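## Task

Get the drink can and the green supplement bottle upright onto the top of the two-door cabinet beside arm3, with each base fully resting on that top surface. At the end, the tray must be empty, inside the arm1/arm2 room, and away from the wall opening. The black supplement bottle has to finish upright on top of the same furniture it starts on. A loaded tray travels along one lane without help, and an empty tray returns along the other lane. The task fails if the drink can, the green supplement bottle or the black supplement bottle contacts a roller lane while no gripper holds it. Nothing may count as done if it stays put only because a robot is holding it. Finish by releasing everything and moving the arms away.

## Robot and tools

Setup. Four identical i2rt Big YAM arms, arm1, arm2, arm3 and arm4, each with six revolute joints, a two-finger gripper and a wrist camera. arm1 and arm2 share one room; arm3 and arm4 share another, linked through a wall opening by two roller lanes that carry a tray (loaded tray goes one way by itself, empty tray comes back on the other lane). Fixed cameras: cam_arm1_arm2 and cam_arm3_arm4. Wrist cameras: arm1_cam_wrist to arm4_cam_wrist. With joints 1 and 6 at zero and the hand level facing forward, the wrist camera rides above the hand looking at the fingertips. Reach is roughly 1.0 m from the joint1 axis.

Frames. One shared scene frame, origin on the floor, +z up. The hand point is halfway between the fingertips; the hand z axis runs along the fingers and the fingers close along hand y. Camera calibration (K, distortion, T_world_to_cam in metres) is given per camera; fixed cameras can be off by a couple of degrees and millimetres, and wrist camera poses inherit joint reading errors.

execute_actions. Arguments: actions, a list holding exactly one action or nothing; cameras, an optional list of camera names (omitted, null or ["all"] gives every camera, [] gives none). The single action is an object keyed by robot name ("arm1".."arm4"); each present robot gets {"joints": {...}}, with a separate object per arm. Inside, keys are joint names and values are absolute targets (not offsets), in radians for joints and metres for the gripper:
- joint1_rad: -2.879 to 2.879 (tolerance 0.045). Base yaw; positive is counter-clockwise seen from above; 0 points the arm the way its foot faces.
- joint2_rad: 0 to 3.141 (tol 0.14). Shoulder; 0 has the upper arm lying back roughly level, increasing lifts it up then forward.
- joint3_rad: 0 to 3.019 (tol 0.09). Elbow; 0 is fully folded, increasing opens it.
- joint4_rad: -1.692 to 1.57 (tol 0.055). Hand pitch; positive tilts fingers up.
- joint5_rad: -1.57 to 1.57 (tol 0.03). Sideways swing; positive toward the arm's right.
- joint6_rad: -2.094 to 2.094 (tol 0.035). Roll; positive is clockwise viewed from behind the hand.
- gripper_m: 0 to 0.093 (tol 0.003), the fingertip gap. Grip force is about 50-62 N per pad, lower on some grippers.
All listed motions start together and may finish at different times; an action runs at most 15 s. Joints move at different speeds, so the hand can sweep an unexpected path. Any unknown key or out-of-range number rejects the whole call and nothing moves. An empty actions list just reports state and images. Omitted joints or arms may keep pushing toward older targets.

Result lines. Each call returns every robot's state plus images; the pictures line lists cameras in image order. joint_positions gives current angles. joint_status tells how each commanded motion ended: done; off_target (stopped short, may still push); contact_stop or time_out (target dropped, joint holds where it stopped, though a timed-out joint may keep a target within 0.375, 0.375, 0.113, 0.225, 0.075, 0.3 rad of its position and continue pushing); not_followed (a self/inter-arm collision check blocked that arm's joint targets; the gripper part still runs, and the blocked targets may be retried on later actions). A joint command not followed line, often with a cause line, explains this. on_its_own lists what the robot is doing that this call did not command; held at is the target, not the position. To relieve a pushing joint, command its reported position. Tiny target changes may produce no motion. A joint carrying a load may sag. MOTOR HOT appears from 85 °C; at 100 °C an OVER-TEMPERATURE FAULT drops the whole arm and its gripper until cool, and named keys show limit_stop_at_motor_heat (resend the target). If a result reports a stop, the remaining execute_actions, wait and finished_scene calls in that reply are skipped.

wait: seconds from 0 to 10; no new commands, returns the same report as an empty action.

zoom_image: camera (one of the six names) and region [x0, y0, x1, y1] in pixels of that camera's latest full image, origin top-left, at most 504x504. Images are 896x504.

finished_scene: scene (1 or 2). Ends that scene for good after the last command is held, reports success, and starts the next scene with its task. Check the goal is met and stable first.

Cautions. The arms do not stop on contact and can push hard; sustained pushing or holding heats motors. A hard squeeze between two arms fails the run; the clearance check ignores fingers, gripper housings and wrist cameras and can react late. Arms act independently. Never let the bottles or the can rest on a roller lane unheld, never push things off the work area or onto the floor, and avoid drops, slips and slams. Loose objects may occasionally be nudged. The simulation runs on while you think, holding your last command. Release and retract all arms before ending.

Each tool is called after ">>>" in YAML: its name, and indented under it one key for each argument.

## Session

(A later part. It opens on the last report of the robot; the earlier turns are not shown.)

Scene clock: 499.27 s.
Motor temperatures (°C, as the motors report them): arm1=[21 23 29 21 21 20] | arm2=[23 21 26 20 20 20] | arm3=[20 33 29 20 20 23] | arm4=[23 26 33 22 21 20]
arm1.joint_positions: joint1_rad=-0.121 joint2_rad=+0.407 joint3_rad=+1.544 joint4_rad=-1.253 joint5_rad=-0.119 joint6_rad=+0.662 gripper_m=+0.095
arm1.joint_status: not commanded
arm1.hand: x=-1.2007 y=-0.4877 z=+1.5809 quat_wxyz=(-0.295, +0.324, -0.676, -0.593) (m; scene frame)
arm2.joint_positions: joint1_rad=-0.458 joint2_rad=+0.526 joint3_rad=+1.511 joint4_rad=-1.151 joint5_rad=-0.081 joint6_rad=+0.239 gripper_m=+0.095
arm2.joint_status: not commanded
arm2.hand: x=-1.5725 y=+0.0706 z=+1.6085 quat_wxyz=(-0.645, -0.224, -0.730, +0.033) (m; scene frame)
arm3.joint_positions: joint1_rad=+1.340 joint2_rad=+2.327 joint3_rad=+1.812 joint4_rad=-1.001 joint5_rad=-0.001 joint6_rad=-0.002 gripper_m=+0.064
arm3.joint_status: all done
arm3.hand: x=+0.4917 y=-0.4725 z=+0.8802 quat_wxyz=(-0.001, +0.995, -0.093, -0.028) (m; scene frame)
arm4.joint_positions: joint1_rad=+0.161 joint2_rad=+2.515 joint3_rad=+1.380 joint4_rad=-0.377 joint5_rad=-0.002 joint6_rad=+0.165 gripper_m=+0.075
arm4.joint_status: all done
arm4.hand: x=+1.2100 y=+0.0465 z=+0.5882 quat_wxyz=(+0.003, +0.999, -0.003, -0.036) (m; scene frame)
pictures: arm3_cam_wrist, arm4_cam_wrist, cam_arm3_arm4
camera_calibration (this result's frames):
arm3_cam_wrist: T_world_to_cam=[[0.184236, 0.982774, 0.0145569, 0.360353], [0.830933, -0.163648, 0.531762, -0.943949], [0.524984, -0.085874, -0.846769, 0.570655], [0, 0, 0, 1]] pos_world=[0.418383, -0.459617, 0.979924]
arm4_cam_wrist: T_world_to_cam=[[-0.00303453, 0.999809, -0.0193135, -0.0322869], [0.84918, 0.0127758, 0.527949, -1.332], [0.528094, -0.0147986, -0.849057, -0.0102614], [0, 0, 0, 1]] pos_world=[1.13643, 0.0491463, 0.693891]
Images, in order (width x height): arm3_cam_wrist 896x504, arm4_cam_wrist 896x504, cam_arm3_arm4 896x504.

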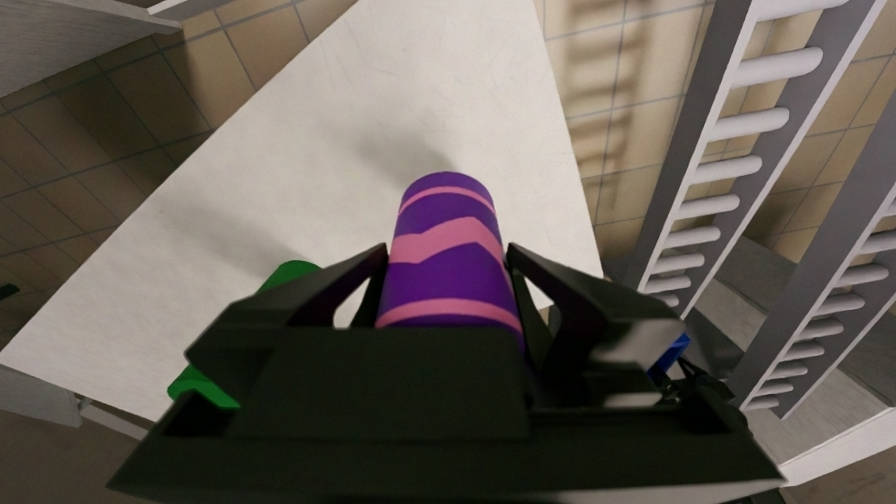

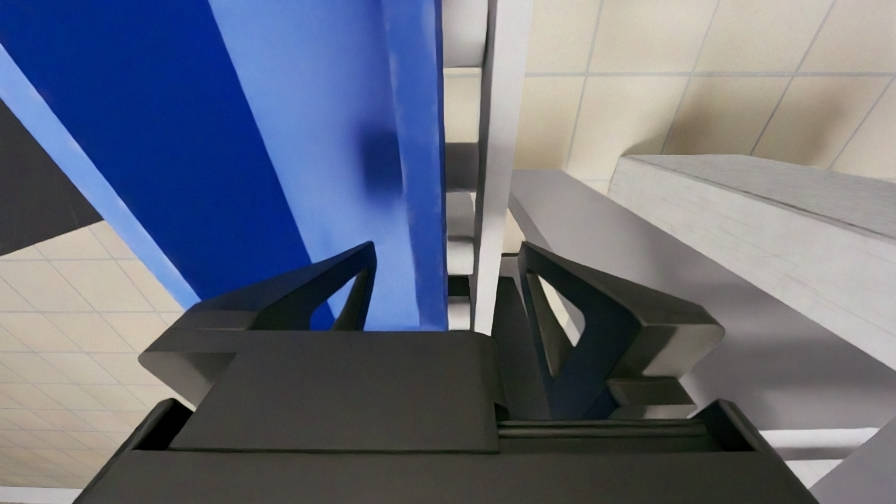

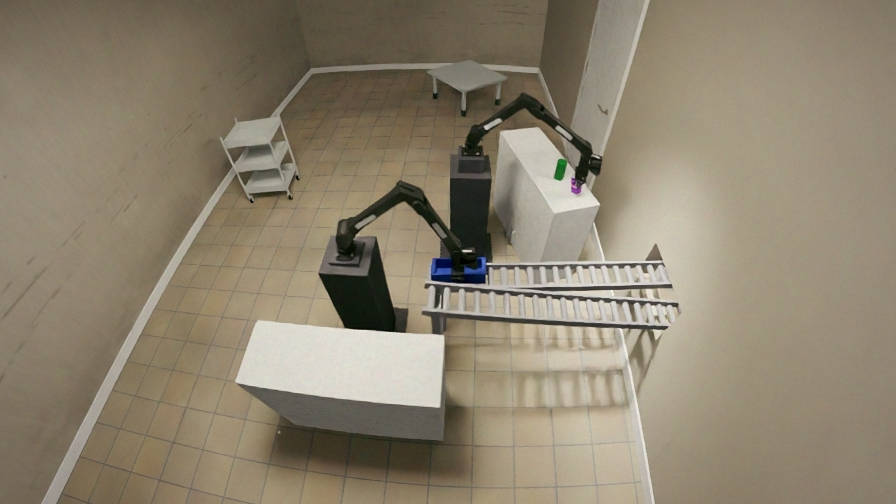

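>>> execute_actions:
  actions:
    - {"arm3": {"joints": {"joint2_rad": 2.388}}, "arm4": {"joints": {"joint2_rad": 2.54, "gripper_m": 0.0}}}
  cameras: ["arm3_cam_wrist", "arm4_cam_wrist", "cam_arm3_arm4"]

Scene clock: 517.50 s.
Motor temperatures (°C, as the motors report them): arm1=[21 23 29 21 21 20] | arm2=[23 21 26 20 20 20] | arm3=[20 33 29 20 20 23] | arm4=[23 27 34 22 21 20]
arm1.joint_positions: joint1_rad=-0.121 joint2_rad=+0.407 joint3_rad=+1.544 joint4_rad=-1.253 joint5_rad=-0.119 joint6_rad=+0.662 gripper_m=+0.095
arm1.joint_status: not commanded
arm1.hand: x=-1.2007 y=-0.4877 z=+1.5809 quat_wxyz=(-0.295, +0.324, -0.676, -0.593) (m; scene frame)
arm2.joint_positions: joint1_rad=-0.458 joint2_rad=+0.526 joint3_rad=+1.511 joint4_rad=-1.151 joint5_rad=-0.081 joint6_rad=+0.239 gripper_m=+0.095
arm2.joint_status: not commanded
arm2.hand: x=-1.5725 y=+0.0706 z=+1.6085 quat_wxyz=(-0.645, -0.224, -0.730, +0.033) (m; scene frame)
arm3.joint_positions: joint1_rad=+1.340 joint2_rad=+2.389 joint3_rad=+1.814 joint4_rad=-1.002 joint5_rad=-0.001 joint6_rad=-0.002 gripper_m=+0.064
arm3.joint_status: all done
arm3.hand: x=+0.5052 y=-0.4751 z=+0.8403 quat_wxyz=(+0.002, +0.996, -0.093, +0.003) (m; scene frame)
arm4.joint_positions: joint1_rad=+0.162 joint2_rad=+2.515 joint3_rad=+1.380 joint4_rad=-0.376 joint5_rad=-0.001 joint6_rad=+0.162 gripper_m=+0.011
arm4.joint_status: gripper_m off_target (ended at +0.011, target +0.000); the others done
arm4.hand: x=+1.2099 y=+0.0460 z=+0.5881 quat_wxyz=(+0.002, +0.999, -0.001, -0.036) (m; scene frame)
pictures: arm3_cam_wrist, arm4_cam_wrist, cam_arm3_arm4
camera_calibration (this result's frames):
arm3_cam_wrist: T_world_to_cam=[[0.18326, 0.982961, 0.0142815, 0.361865], [0.796887, -0.157045, 0.58336, -0.957353], [0.575662, -0.0955258, -0.812088, 0.470182], [0, 0, 0, 1]] pos_world=[0.42592, -0.461131, 0.935142]
arm4_cam_wrist: T_world_to_cam=[[-0.00677194, 0.999814, -0.0180334, -0.0280761], [0.849425, 0.0152675, 0.527488, -1.33199], [0.527665, -0.0117459, -0.849371, -0.00976551], [0, 0, 0, 1]] pos_world=[1.13639, 0.0482922, 0.693807]
Images, in order (width x height): arm3_cam_wrist 896x504, arm4_cam_wrist 896x504, cam_arm3_arm4 896x504.

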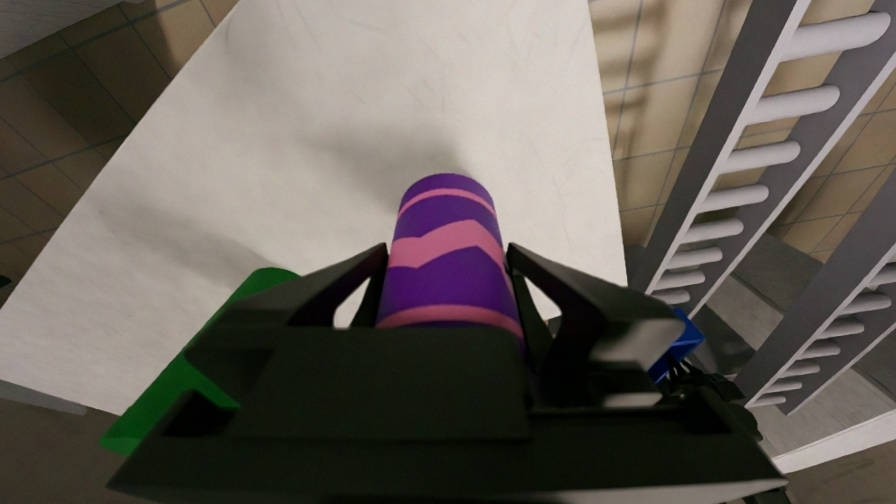

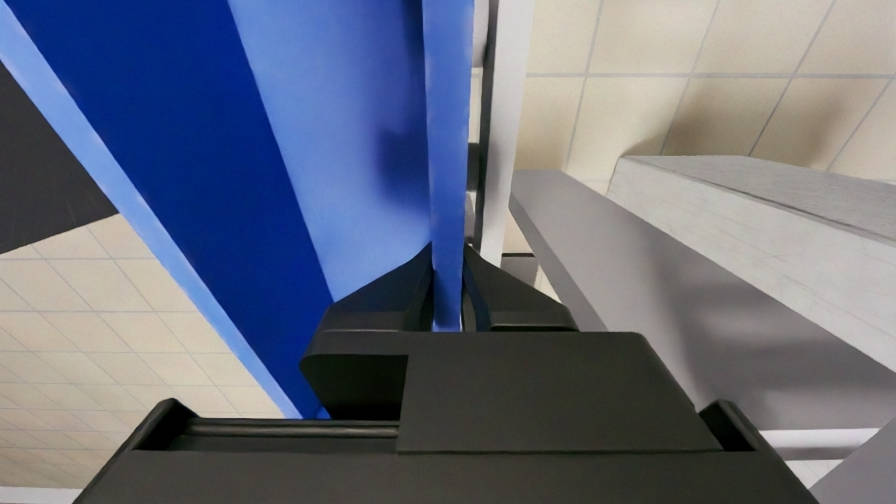

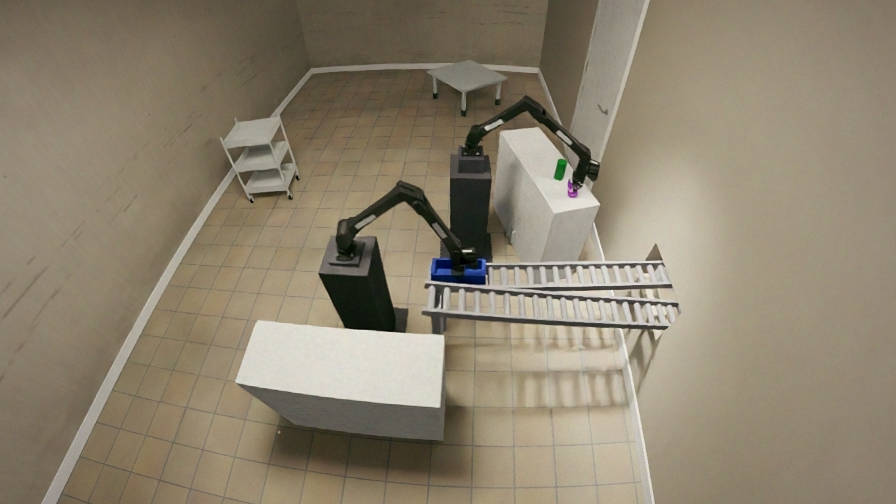

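>>> execute_actions:
  actions:
    - {"arm3": {"joints": {"gripper_m": 0.093}}, "arm4": {"joints": {"joint2_rad": 2.165, "joint3_rad": 1.615, "joint4_rad": -1.073}}}
  cameras: ["arm3_cam_wrist", "arm4_cam_wrist", "cam_arm3_arm4"]

Scene clock: 531.50 s.
Motor temperatures (°C, as the motors report them): arm1=[21 23 29 21 21 20] | arm2=[23 21 26 20 20 20] | arm3=[20 33 29 20 20 23] | arm4=[23 28 34 22 21 20]
arm1.joint_positions: joint1_rad=-0.121 joint2_rad=+0.407 joint3_rad=+1.544 joint4_rad=-1.253 joint5_rad=-0.119 joint6_rad=+0.662 gripper_m=+0.095
arm1.joint_status: not commanded
arm1.hand: x=-1.2007 y=-0.4877 z=+1.5809 quat_wxyz=(-0.295, +0.324, -0.676, -0.593) (m; scene frame)
arm2.joint_positions: joint1_rad=-0.458 joint2_rad=+0.526 joint3_rad=+1.511 joint4_rad=-1.151 joint5_rad=-0.081 joint6_rad=+0.239 gripper_m=+0.095
arm2.joint_status: not commanded
arm2.hand: x=-1.5725 y=+0.0706 z=+1.6085 quat_wxyz=(-0.645, -0.224, -0.730, +0.033) (m; scene frame)
arm3.joint_positions: joint1_rad=+1.340 joint2_rad=+2.390 joint3_rad=+1.814 joint4_rad=-1.003 joint5_rad=-0.001 joint6_rad=-0.002 gripper_m=+0.093
arm3.joint_status: all done
arm3.hand: x=+0.5055 y=-0.4752 z=+0.8400 quat_wxyz=(+0.002, +0.996, -0.093, +0.004) (m; scene frame)
arm4.joint_positions: joint1_rad=+0.162 joint2_rad=+2.175 joint3_rad=+1.601 joint4_rad=-1.068 joint5_rad=+0.001 joint6_rad=+0.161 gripper_m=+0.011
arm4.joint_status: all done
arm4.hand: x=+1.1621 y=+0.0367 z=+0.8339 quat_wxyz=(-0.009, +1.000, -0.001, +0.028) (m; scene frame)
pictures: arm3_cam_wrist, arm4_cam_wrist, cam_arm3_arm4
camera_calibration (this result's frames):
arm3_cam_wrist: T_world_to_cam=[[0.183242, 0.982964, 0.0142758, 0.361885], [0.796231, -0.156918, 0.584289, -0.957828], [0.576575, -0.0956996, -0.81142, 0.468715], [0, 0, 0, 1]] pos_world=[0.42609, -0.461164, 0.934807]
arm4_cam_wrist: T_world_to_cam=[[-0.00553376, 0.999978, 0.00369933, -0.0341853], [0.774796, 0.00194884, 0.632208, -1.42096], [0.632187, 0.00636472, -0.77479, 0.0398218], [0, 0, 0, 1]] pos_world=[1.07559, 0.0367003, 0.929324]
Images, in order (width x height): arm3_cam_wrist 896x504, arm4_cam_wrist 896x504, cam_arm3_arm4 896x504.

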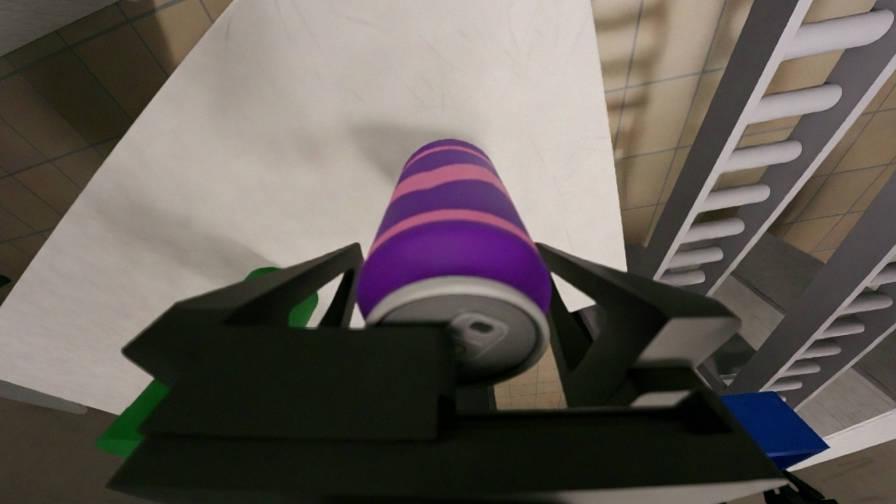

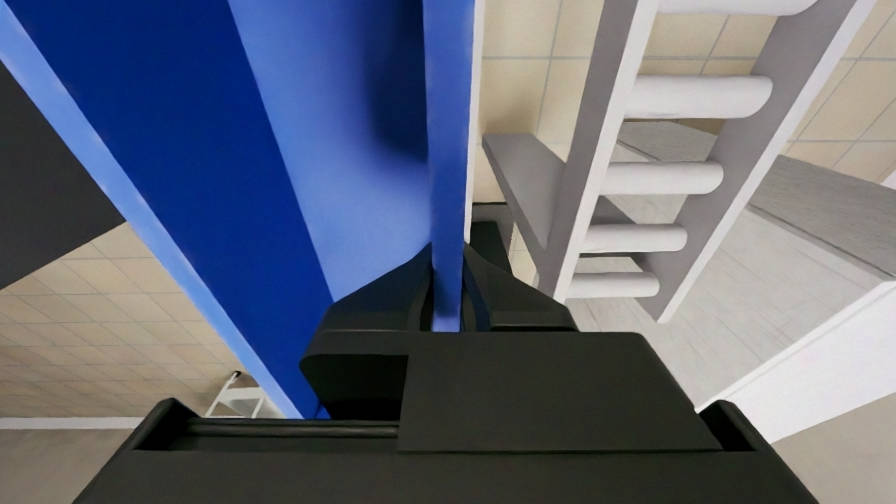

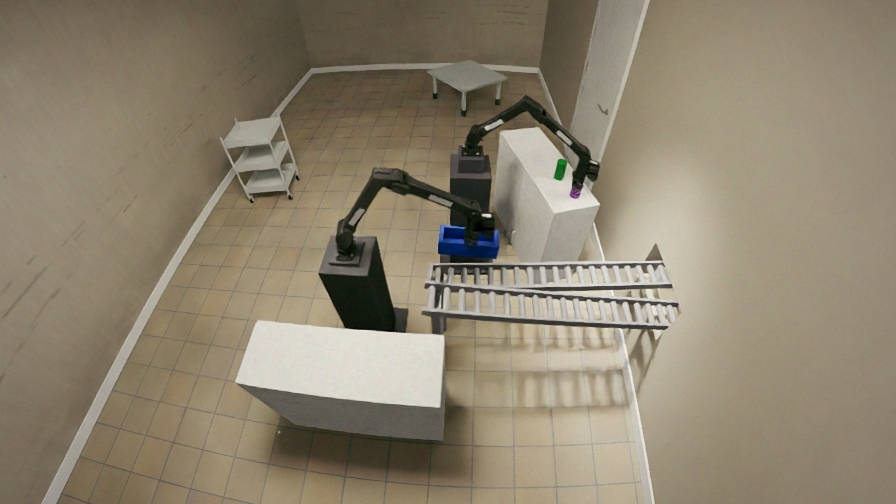

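>>> zoom_image:
  camera: "cam_arm3_arm4"
  region: [530, 140, 630, 220]

>>> zoom_image:
  camera: "arm3_cam_wrist"
  region: [300, 110, 620, 420]

Region (530, 140, 630, 220) of cam_arm3_arm4's 896x504 image, scaled by 5.040, with more detail than that image has; it fills the top 403 rows of this view, and the rest is white.

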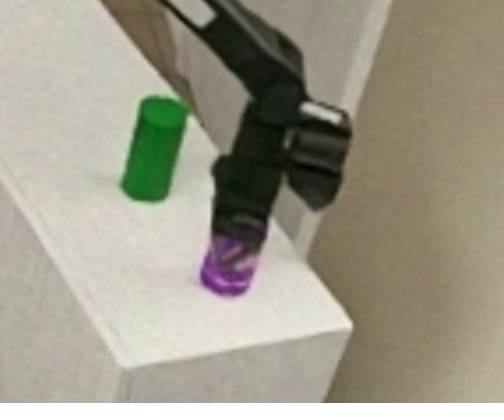

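Region (300, 110, 620, 420) of arm3_cam_wrist's 896x504 image, scaled by 1.575, with more detail than that image has; it fills the top 488 rows of this view, and the rest is white.

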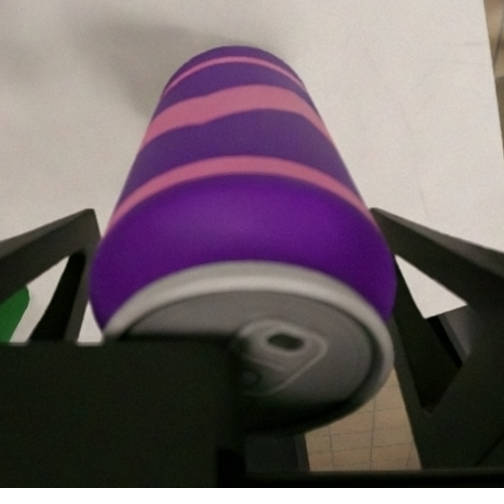

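>>> zoom_image:
  camera: "arm4_cam_wrist"
  region: [480, 0, 896, 340]

Region (480, 0, 896, 340) of arm4_cam_wrist's 896x504 image, scaled by 1.212, with more detail than that image has; it fills the top 412 rows of this view, and the rest is white.

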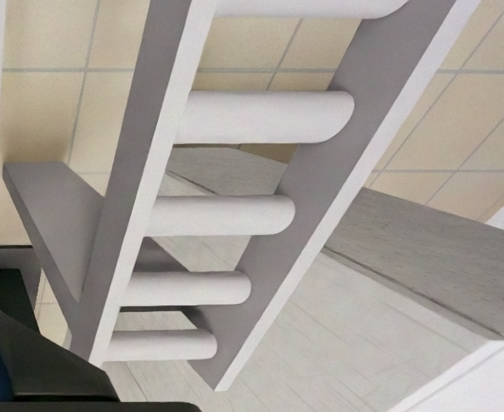

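>>> execute_actions:
  actions:
    - {"arm3": {"joints": {"joint2_rad": 2.14}}, "arm4": {"joints": {"joint1_rad": -0.305, "joint6_rad": -0.313, "joint2_rad": 2.235, "joint4_rad": -1.015}}}
  cameras: ["arm3_cam_wrist", "arm4_cam_wrist", "cam_arm3_arm4"]

Scene clock: 593.53 s.
Motor temperatures (°C, as the motors report them): arm1=[21 23 29 21 21 20] | arm2=[23 21 26 20 20 20] | arm3=[20 33 30 20 20 23] | arm4=[23 30 36 22 21 20]
arm1.joint_positions: joint1_rad=-0.121 joint2_rad=+0.407 joint3_rad=+1.544 joint4_rad=-1.253 joint5_rad=-0.119 joint6_rad=+0.662 gripper_m=+0.095
arm1.joint_status: not commanded
arm1.hand: x=-1.2007 y=-0.4877 z=+1.5809 quat_wxyz=(-0.295, +0.324, -0.676, -0.593) (m; scene frame)
arm2.joint_positions: joint1_rad=-0.458 joint2_rad=+0.526 joint3_rad=+1.511 joint4_rad=-1.151 joint5_rad=-0.081 joint6_rad=+0.239 gripper_m=+0.095
arm2.joint_status: not commanded
arm2.hand: x=-1.5725 y=+0.0706 z=+1.6085 quat_wxyz=(-0.645, -0.224, -0.730, +0.033) (m; scene frame)
arm3.joint_positions: joint1_rad=+1.340 joint2_rad=+2.145 joint3_rad=+1.812 joint4_rad=-1.005 joint5_rad=-0.001 joint6_rad=-0.002 gripper_m=+0.093
arm3.joint_status: all done
arm3.hand: x=+0.4670 y=-0.4675 z=+1.0020 quat_wxyz=(-0.010, +0.989, -0.093, -0.116) (m; scene frame)
arm4.joint_positions: joint1_rad=-0.295 joint2_rad=+2.238 joint3_rad=+1.601 joint4_rad=-1.015 joint5_rad=+0.002 joint6_rad=-0.302 gripper_m=+0.011
arm4.joint_status: all done
arm4.hand: x=+1.1803 y=+0.3064 z=+0.7978 quat_wxyz=(+0.008, +0.999, +0.002, +0.032) (m; scene frame)
pictures: arm3_cam_wrist, arm4_cam_wrist, cam_arm3_arm4
camera_calibration (this result's frames):
arm3_cam_wrist: T_world_to_cam=[[0.187096, 0.982227, 0.0149981, 0.356259], [0.910131, -0.179068, 0.373625, -0.873098], [0.369671, -0.0562537, -0.927458, 0.854357], [0, 0, 0, 1]] pos_world=[0.412149, -0.458211, 1.11325]
arm4_cam_wrist: T_world_to_cam=[[-0.0115281, 0.999461, -0.0307459, -0.268975], [0.769425, 0.0285044, 0.6381, -1.41926], [0.638633, -0.0163006, -0.769339, -0.00632161], [0, 0, 0, 1]] pos_world=[1.09295, 0.309182, 0.8925]
Images, in order (width x height): arm3_cam_wrist 896x504, arm4_cam_wrist 896x504, cam_arm3_arm4 896x504.

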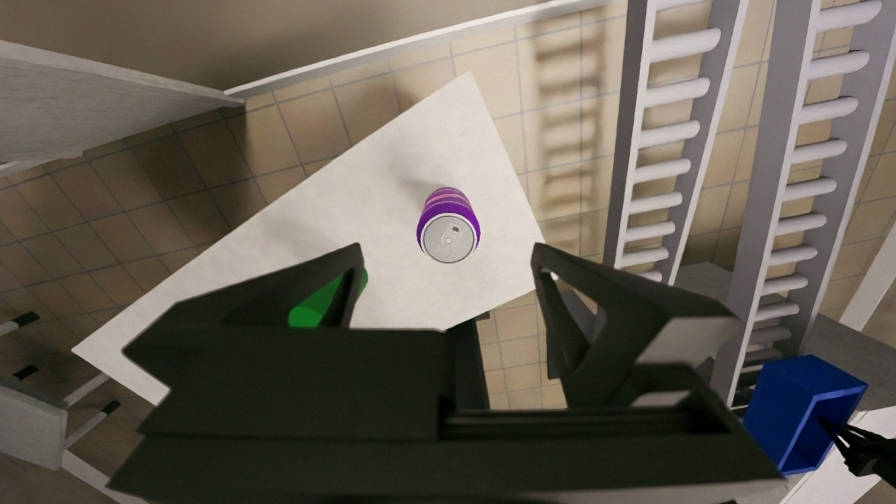

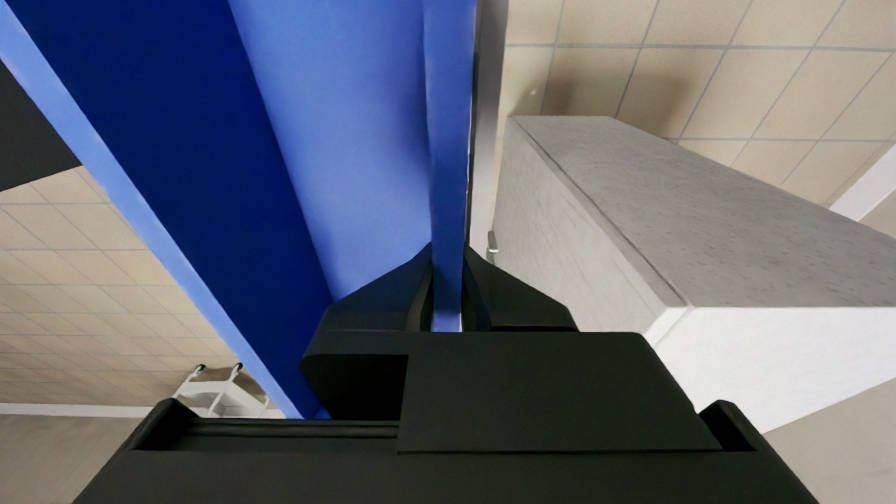

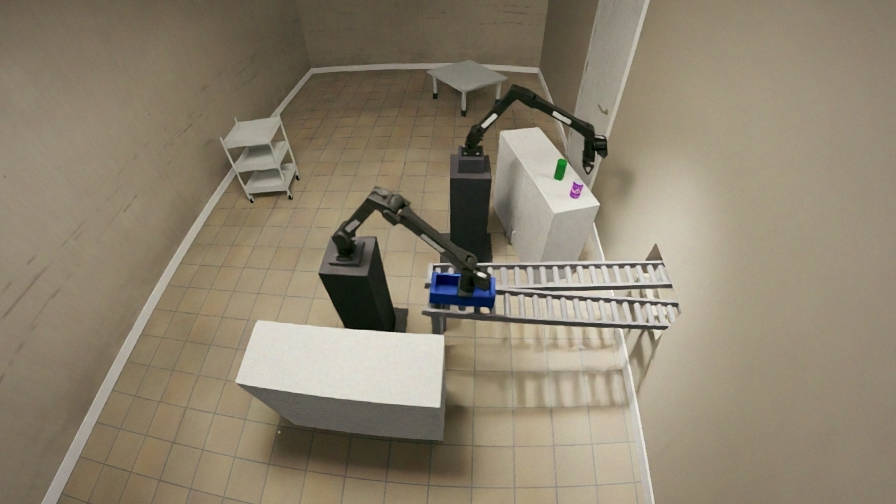

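>>> zoom_image:
  camera: "arm4_cam_wrist"
  region: [400, 0, 560, 280]

>>> zoom_image:
  camera: "cam_arm3_arm4"
  region: [410, 250, 530, 330]

>>> zoom_image:
  camera: "arm3_cam_wrist"
  region: [700, 300, 896, 504]

Region (400, 0, 560, 280) of arm4_cam_wrist's 896x504 image, scaled by 1.800, with more detail than that image has; it fills the left 288 columns of this view, and the rest is white.

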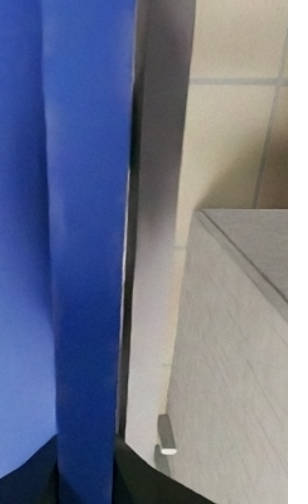

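Region (410, 250, 530, 330) of cam_arm3_arm4's 896x504 image, scaled by 4.200, with more detail than that image has.

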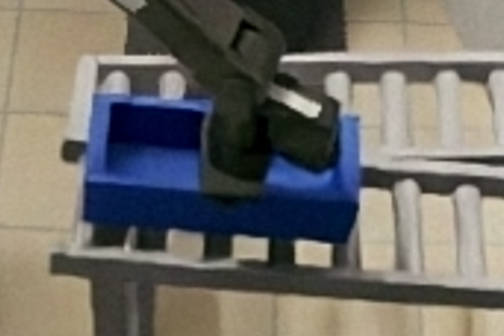

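Region (700, 300, 896, 504) of arm3_cam_wrist's 896x504 image, scaled by 2.471, with more detail than that image has; it fills the left 484 columns of this view, and the rest is white.

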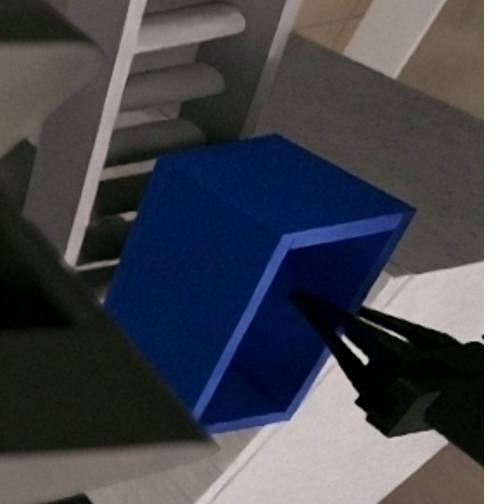

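>>> execute_actions:
  actions:
    - {"arm4": {"joints": {"joint2_rad": 2.312, "joint4_rad": -0.925}}}
  cameras: ["arm4_cam_wrist", "cam_arm3_arm4"]

Scene clock: 611.23 s.
Motor temperatures (°C, as the motors report them): arm1=[21 23 29 21 21 20] | arm2=[23 21 26 20 20 20] | arm3=[20 33 30 20 20 23] | arm4=[23 30 36 22 21 20]
arm1.joint_positions: joint1_rad=-0.121 joint2_rad=+0.407 joint3_rad=+1.544 joint4_rad=-1.253 joint5_rad=-0.119 joint6_rad=+0.662 gripper_m=+0.095
arm1.joint_status: not commanded
arm1.hand: x=-1.2007 y=-0.4877 z=+1.5809 quat_wxyz=(-0.295, +0.324, -0.676, -0.593) (m; scene frame)
arm2.joint_positions: joint1_rad=-0.458 joint2_rad=+0.526 joint3_rad=+1.511 joint4_rad=-1.151 joint5_rad=-0.081 joint6_rad=+0.239 gripper_m=+0.095
arm2.joint_status: not commanded
arm2.hand: x=-1.5725 y=+0.0706 z=+1.6085 quat_wxyz=(-0.645, -0.224, -0.730, +0.033) (m; scene frame)
arm3.joint_positions: joint1_rad=+1.340 joint2_rad=+2.145 joint3_rad=+1.812 joint4_rad=-1.005 joint5_rad=-0.001 joint6_rad=-0.002 gripper_m=+0.093
arm3.joint_status: not commanded
arm3.hand: x=+0.4670 y=-0.4675 z=+1.0020 quat_wxyz=(-0.010, +0.989, -0.093, -0.116) (m; scene frame)
arm4.joint_positions: joint1_rad=-0.295 joint2_rad=+2.315 joint3_rad=+1.601 joint4_rad=-0.932 joint5_rad=+0.003 joint6_rad=-0.304 gripper_m=+0.011
arm4.joint_status: all done
arm4.hand: x=+1.1778 y=+0.3074 z=+0.7521 quat_wxyz=(+0.007, +1.000, +0.003, +0.029) (m; scene frame)
pictures: arm4_cam_wrist, cam_arm3_arm4
camera_calibration (this result's frames):
arm4_cam_wrist: T_world_to_cam=[[-0.0132927, 0.999523, -0.0278881, -0.271516], [0.772892, 0.027966, 0.633921, -1.38903], [0.634399, -0.013128, -0.772895, -0.0332617], [0, 0, 0, 1]] pos_world=[1.09106, 0.309795, 0.847254]
Images, in order (width x height): arm4_cam_wrist 896x504, cam_arm3_arm4 896x504.

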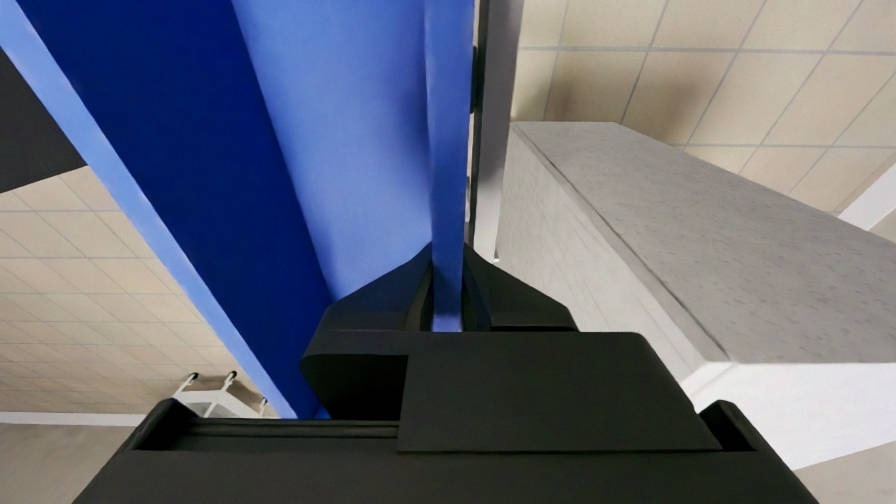

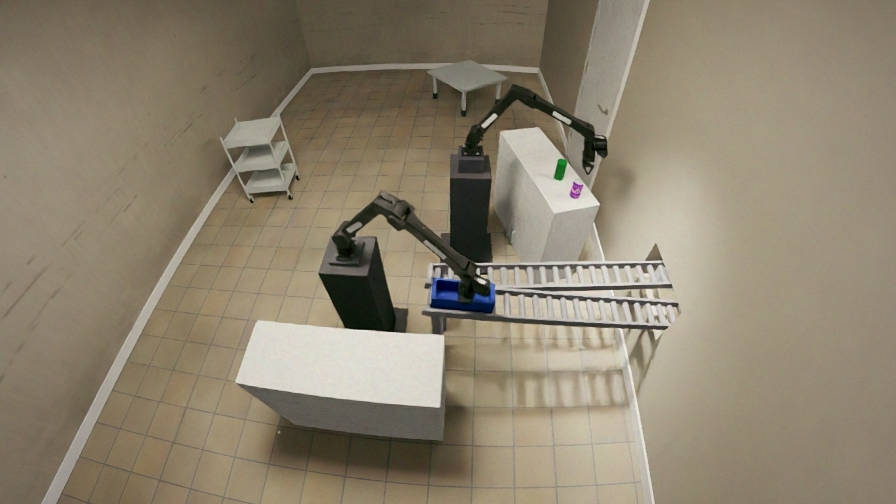

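>>> zoom_image:
  camera: "cam_arm3_arm4"
  region: [410, 250, 530, 330]

>>> zoom_image:
  camera: "arm4_cam_wrist"
  region: [400, 0, 560, 280]

Region (410, 250, 530, 330) of cam_arm3_arm4's 896x504 image, scaled by 4.200, with more detail than that image has.

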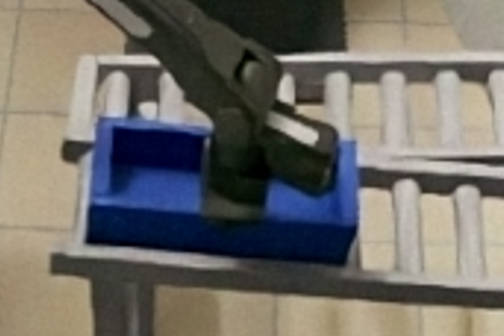

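Region (400, 0, 560, 280) of arm4_cam_wrist's 896x504 image, scaled by 1.800, with more detail than that image has; it fills the left 288 columns of this view, and the rest is white.

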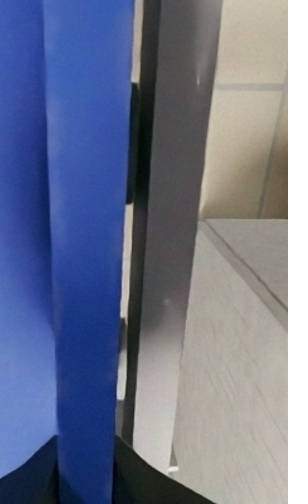

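>>> execute_actions:
  actions:
    - {"arm4": {"joints": {"joint2_rad": 2.07, "gripper_m": 0.06}}, "arm3": {"joints": {"joint2_rad": 2.02}}}
  cameras: ["arm4_cam_wrist", "cam_arm3_arm4"]

Scene clock: 625.73 s.
Motor temperatures (°C, as the motors report them): arm1=[21 23 29 21 21 20] | arm2=[23 21 26 20 20 20] | arm3=[20 33 31 20 20 23] | arm4=[23 30 36 22 21 20]
arm1.joint_positions: joint1_rad=-0.121 joint2_rad=+0.407 joint3_rad=+1.544 joint4_rad=-1.253 joint5_rad=-0.119 joint6_rad=+0.662 gripper_m=+0.095
arm1.joint_status: not commanded
arm1.hand: x=-1.2007 y=-0.4877 z=+1.5809 quat_wxyz=(-0.295, +0.324, -0.676, -0.593) (m; scene frame)
arm2.joint_positions: joint1_rad=-0.458 joint2_rad=+0.526 joint3_rad=+1.511 joint4_rad=-1.151 joint5_rad=-0.081 joint6_rad=+0.239 gripper_m=+0.095
arm2.joint_status: not commanded
arm2.hand: x=-1.5725 y=+0.0706 z=+1.6085 quat_wxyz=(-0.645, -0.224, -0.730, +0.033) (m; scene frame)
arm3.joint_positions: joint1_rad=+1.340 joint2_rad=+2.013 joint3_rad=+1.812 joint4_rad=-1.005 joint5_rad=-0.001 joint6_rad=-0.002 gripper_m=+0.093
arm3.joint_status: all done
arm3.hand: x=+0.4622 y=-0.4665 z=+1.0922 quat_wxyz=(-0.016, +0.979, -0.092, -0.181) (m; scene frame)
arm4.joint_positions: joint1_rad=-0.295 joint2_rad=+2.052 joint3_rad=+1.601 joint4_rad=-0.930 joint5_rad=+0.003 joint6_rad=-0.304 gripper_m=+0.060
arm4.joint_status: all done
arm4.hand: x=+1.1332 y=+0.3208 z=+0.9120 quat_wxyz=(-0.032, +0.995, +0.003, -0.098) (m; scene frame)
pictures: arm4_cam_wrist, cam_arm3_arm4
camera_calibration (this result's frames):
arm4_cam_wrist: T_world_to_cam=[[-0.0104891, 0.998533, 0.0531199, -0.357774], [0.907474, -0.012806, 0.419914, -1.40055], [0.419978, 0.0526095, -0.906008, 0.462127], [0, 0, 0, 1]] pos_world=[1.07313, 0.315001, 1.02581]
Images, in order (width x height): arm4_cam_wrist 896x504, cam_arm3_arm4 896x504.

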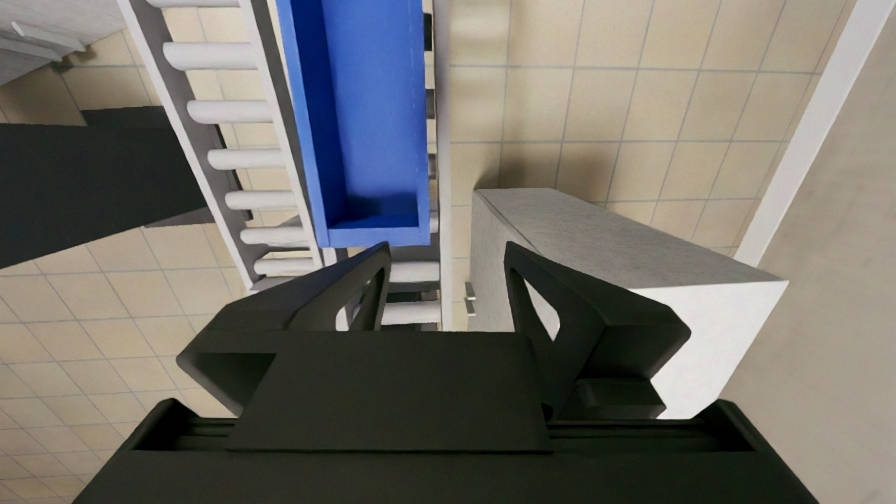

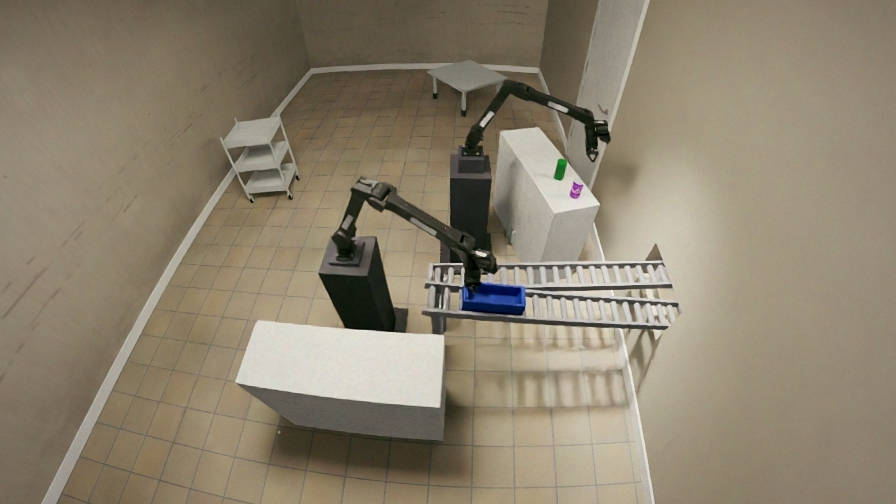

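The tray is rolling. Waiting for it to arrive.

>>> wait:
  seconds: 10

Scene clock: 636.87 s.
Motor temperatures (°C, as the motors report them): arm1=[21 23 29 21 21 20] | arm2=[23 21 26 20 20 20] | arm3=[20 33 31 20 20 23] | arm4=[23 30 37 22 21 20]
arm1.joint_positions: joint1_rad=-0.121 joint2_rad=+0.407 joint3_rad=+1.544 joint4_rad=-1.253 joint5_rad=-0.119 joint6_rad=+0.662 gripper_m=+0.095
arm1.joint_status: not commanded
arm1.hand: x=-1.2007 y=-0.4877 z=+1.5809 quat_wxyz=(-0.295, +0.324, -0.676, -0.593) (m; scene frame)
arm2.joint_positions: joint1_rad=-0.458 joint2_rad=+0.526 joint3_rad=+1.511 joint4_rad=-1.151 joint5_rad=-0.081 joint6_rad=+0.239 gripper_m=+0.095
arm2.joint_status: not commanded
arm2.hand: x=-1.5725 y=+0.0706 z=+1.6085 quat_wxyz=(-0.645, -0.224, -0.730, +0.033) (m; scene frame)
arm3.joint_positions: joint1_rad=+1.340 joint2_rad=+2.013 joint3_rad=+1.812 joint4_rad=-1.005 joint5_rad=-0.001 joint6_rad=-0.002 gripper_m=+0.093
arm3.joint_status: all done
arm3.hand: x=+0.4622 y=-0.4665 z=+1.0922 quat_wxyz=(-0.016, +0.979, -0.092, -0.181) (m; scene frame)
arm4.joint_positions: joint1_rad=-0.295 joint2_rad=+2.052 joint3_rad=+1.601 joint4_rad=-0.930 joint5_rad=+0.003 joint6_rad=-0.304 gripper_m=+0.060
arm4.joint_status: all done
arm4.hand: x=+1.1332 y=+0.3208 z=+0.9120 quat_wxyz=(-0.032, +0.995, +0.003, -0.098) (m; scene frame)
wait: 10.00 s; at rest from the start
pictures: arm1_cam_wrist, arm2_cam_wrist, arm3_cam_wrist, arm4_cam_wrist, cam_arm1_arm2, cam_arm3_arm4
camera_calibration (this result's frames):
arm1_cam_wrist: T_world_to_cam=[[0.783835, -0.0778328, -0.616072, 1.88167], [-0.507422, -0.652167, -0.563206, -0.0317921], [-0.357946, 0.754069, -0.550686, 0.93435], [0, 0, 0, 1]] pos_world=[-1.1566, -0.578843, 1.65587]
arm2_cam_wrist: T_world_to_cam=[[-0.344719, -0.906793, -0.242685, -0.0851727], [-0.615969, 0.413597, -0.670463, 0.0857002], [0.708344, -0.0816348, -0.701131, 2.37035], [0, 0, 0, 1]] pos_world=[-1.6556, 0.0808236, 1.69871]
arm3_cam_wrist: T_world_to_cam=[[0.189245, 0.981815, 0.0149882, 0.353584], [0.950463, -0.186993, 0.248301, -0.787664], [0.246588, -0.032744, -0.968567, 1.0527], [0, 0, 0, 1]] pos_world=[0.422148, -0.459972, 1.20989]
arm4_cam_wrist: T_world_to_cam=[[-0.0104891, 0.998533, 0.0531199, -0.357774], [0.907474, -0.012806, 0.419914, -1.40055], [0.419978, 0.0526095, -0.906008, 0.462127], [0, 0, 0, 1]] pos_world=[1.07313, 0.315001, 1.02581]
Images, in order (width x height): arm1_cam_wrist 896x504, arm2_cam_wrist 896x504, arm3_cam_wrist 896x504, arm4_cam_wrist 896x504, cam_arm1_arm2 896x504, cam_arm3_arm4 896x504.

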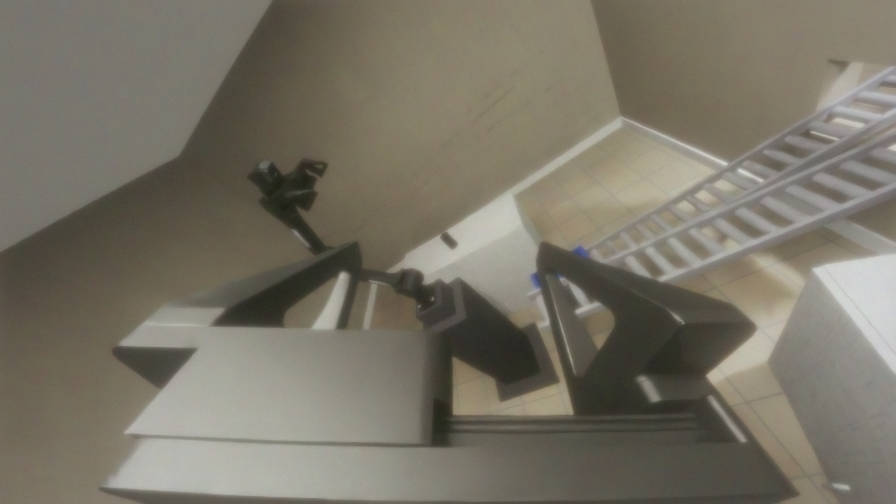

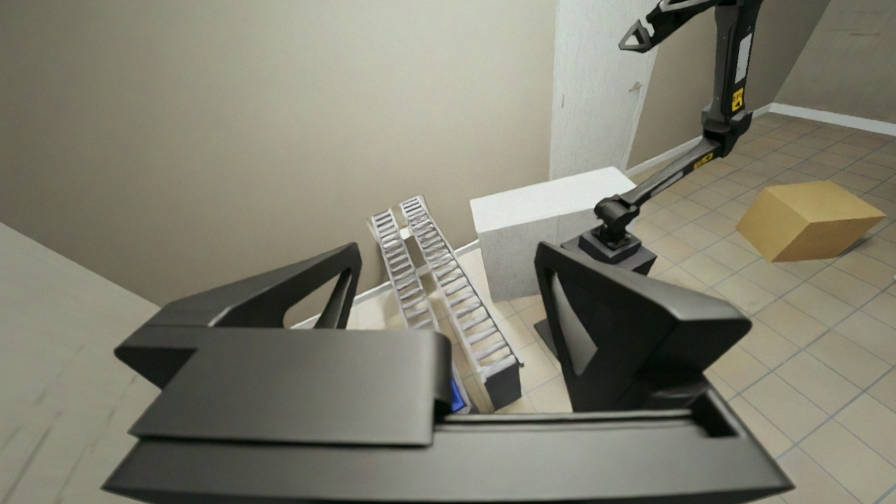

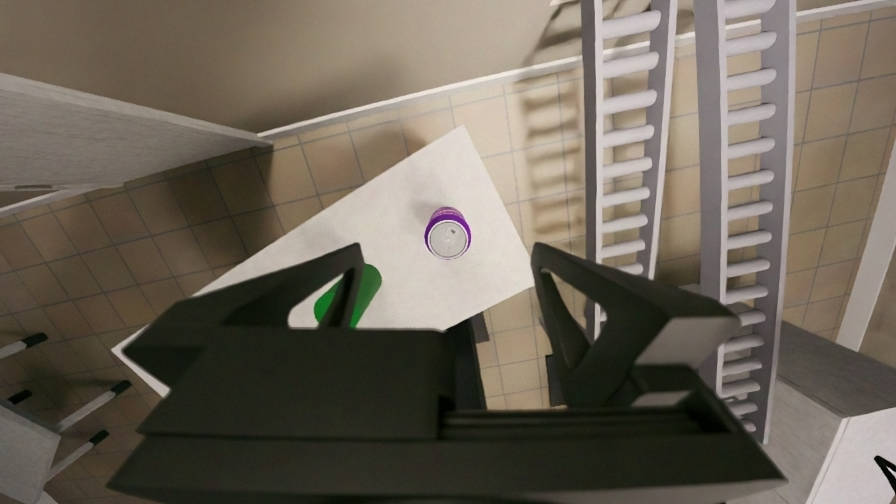

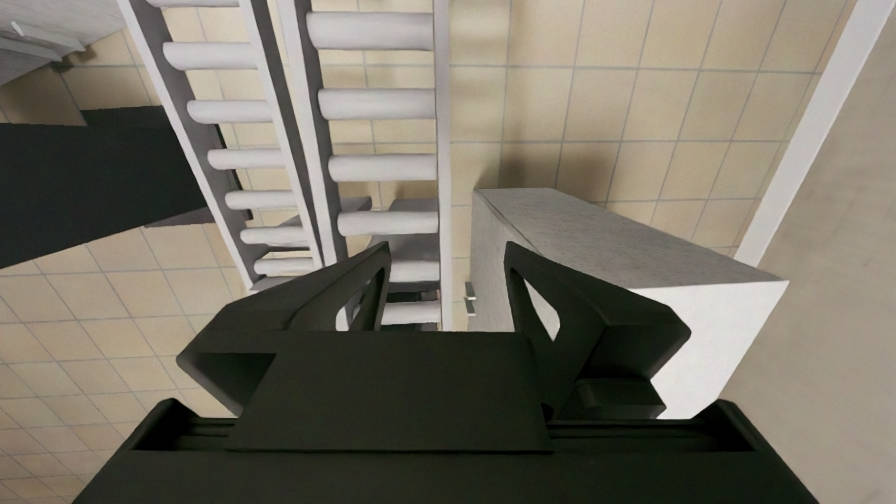

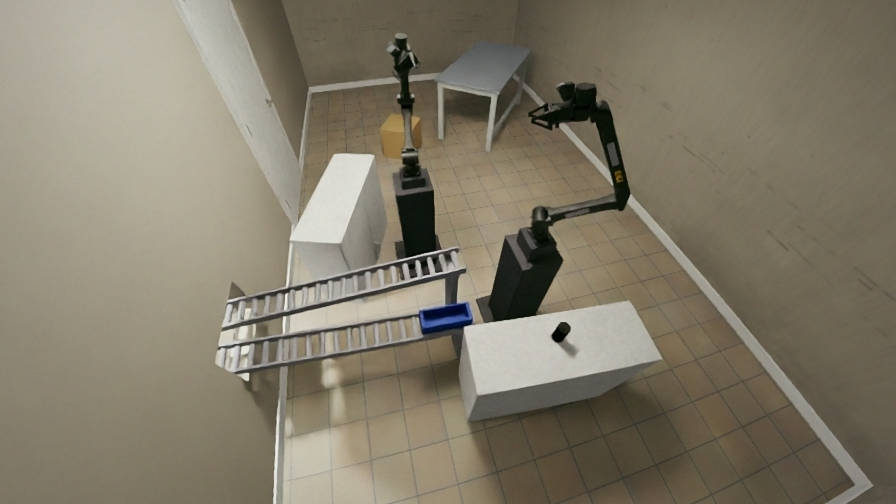

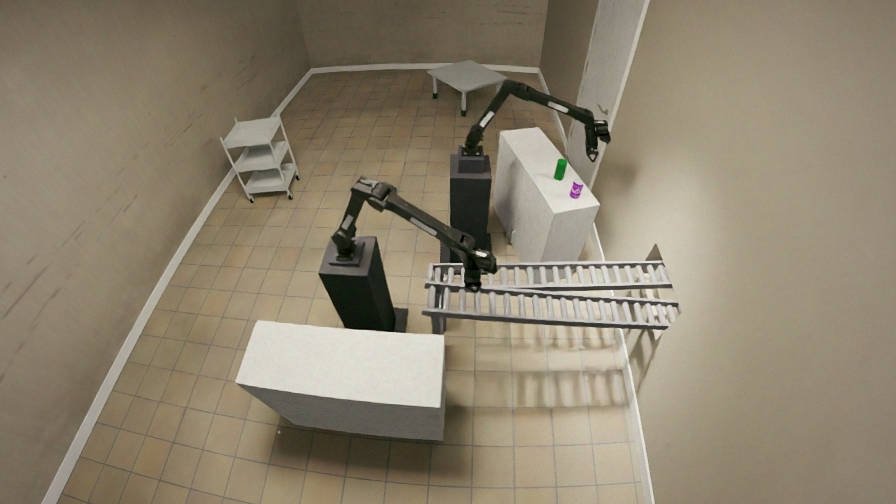

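The tray has reached the end of the return lane. Both items are standing on the cabinet, and the black bottle hasn't been touched.

>>> finished_scene:
  scene: 2

The scene is finished: the task was done.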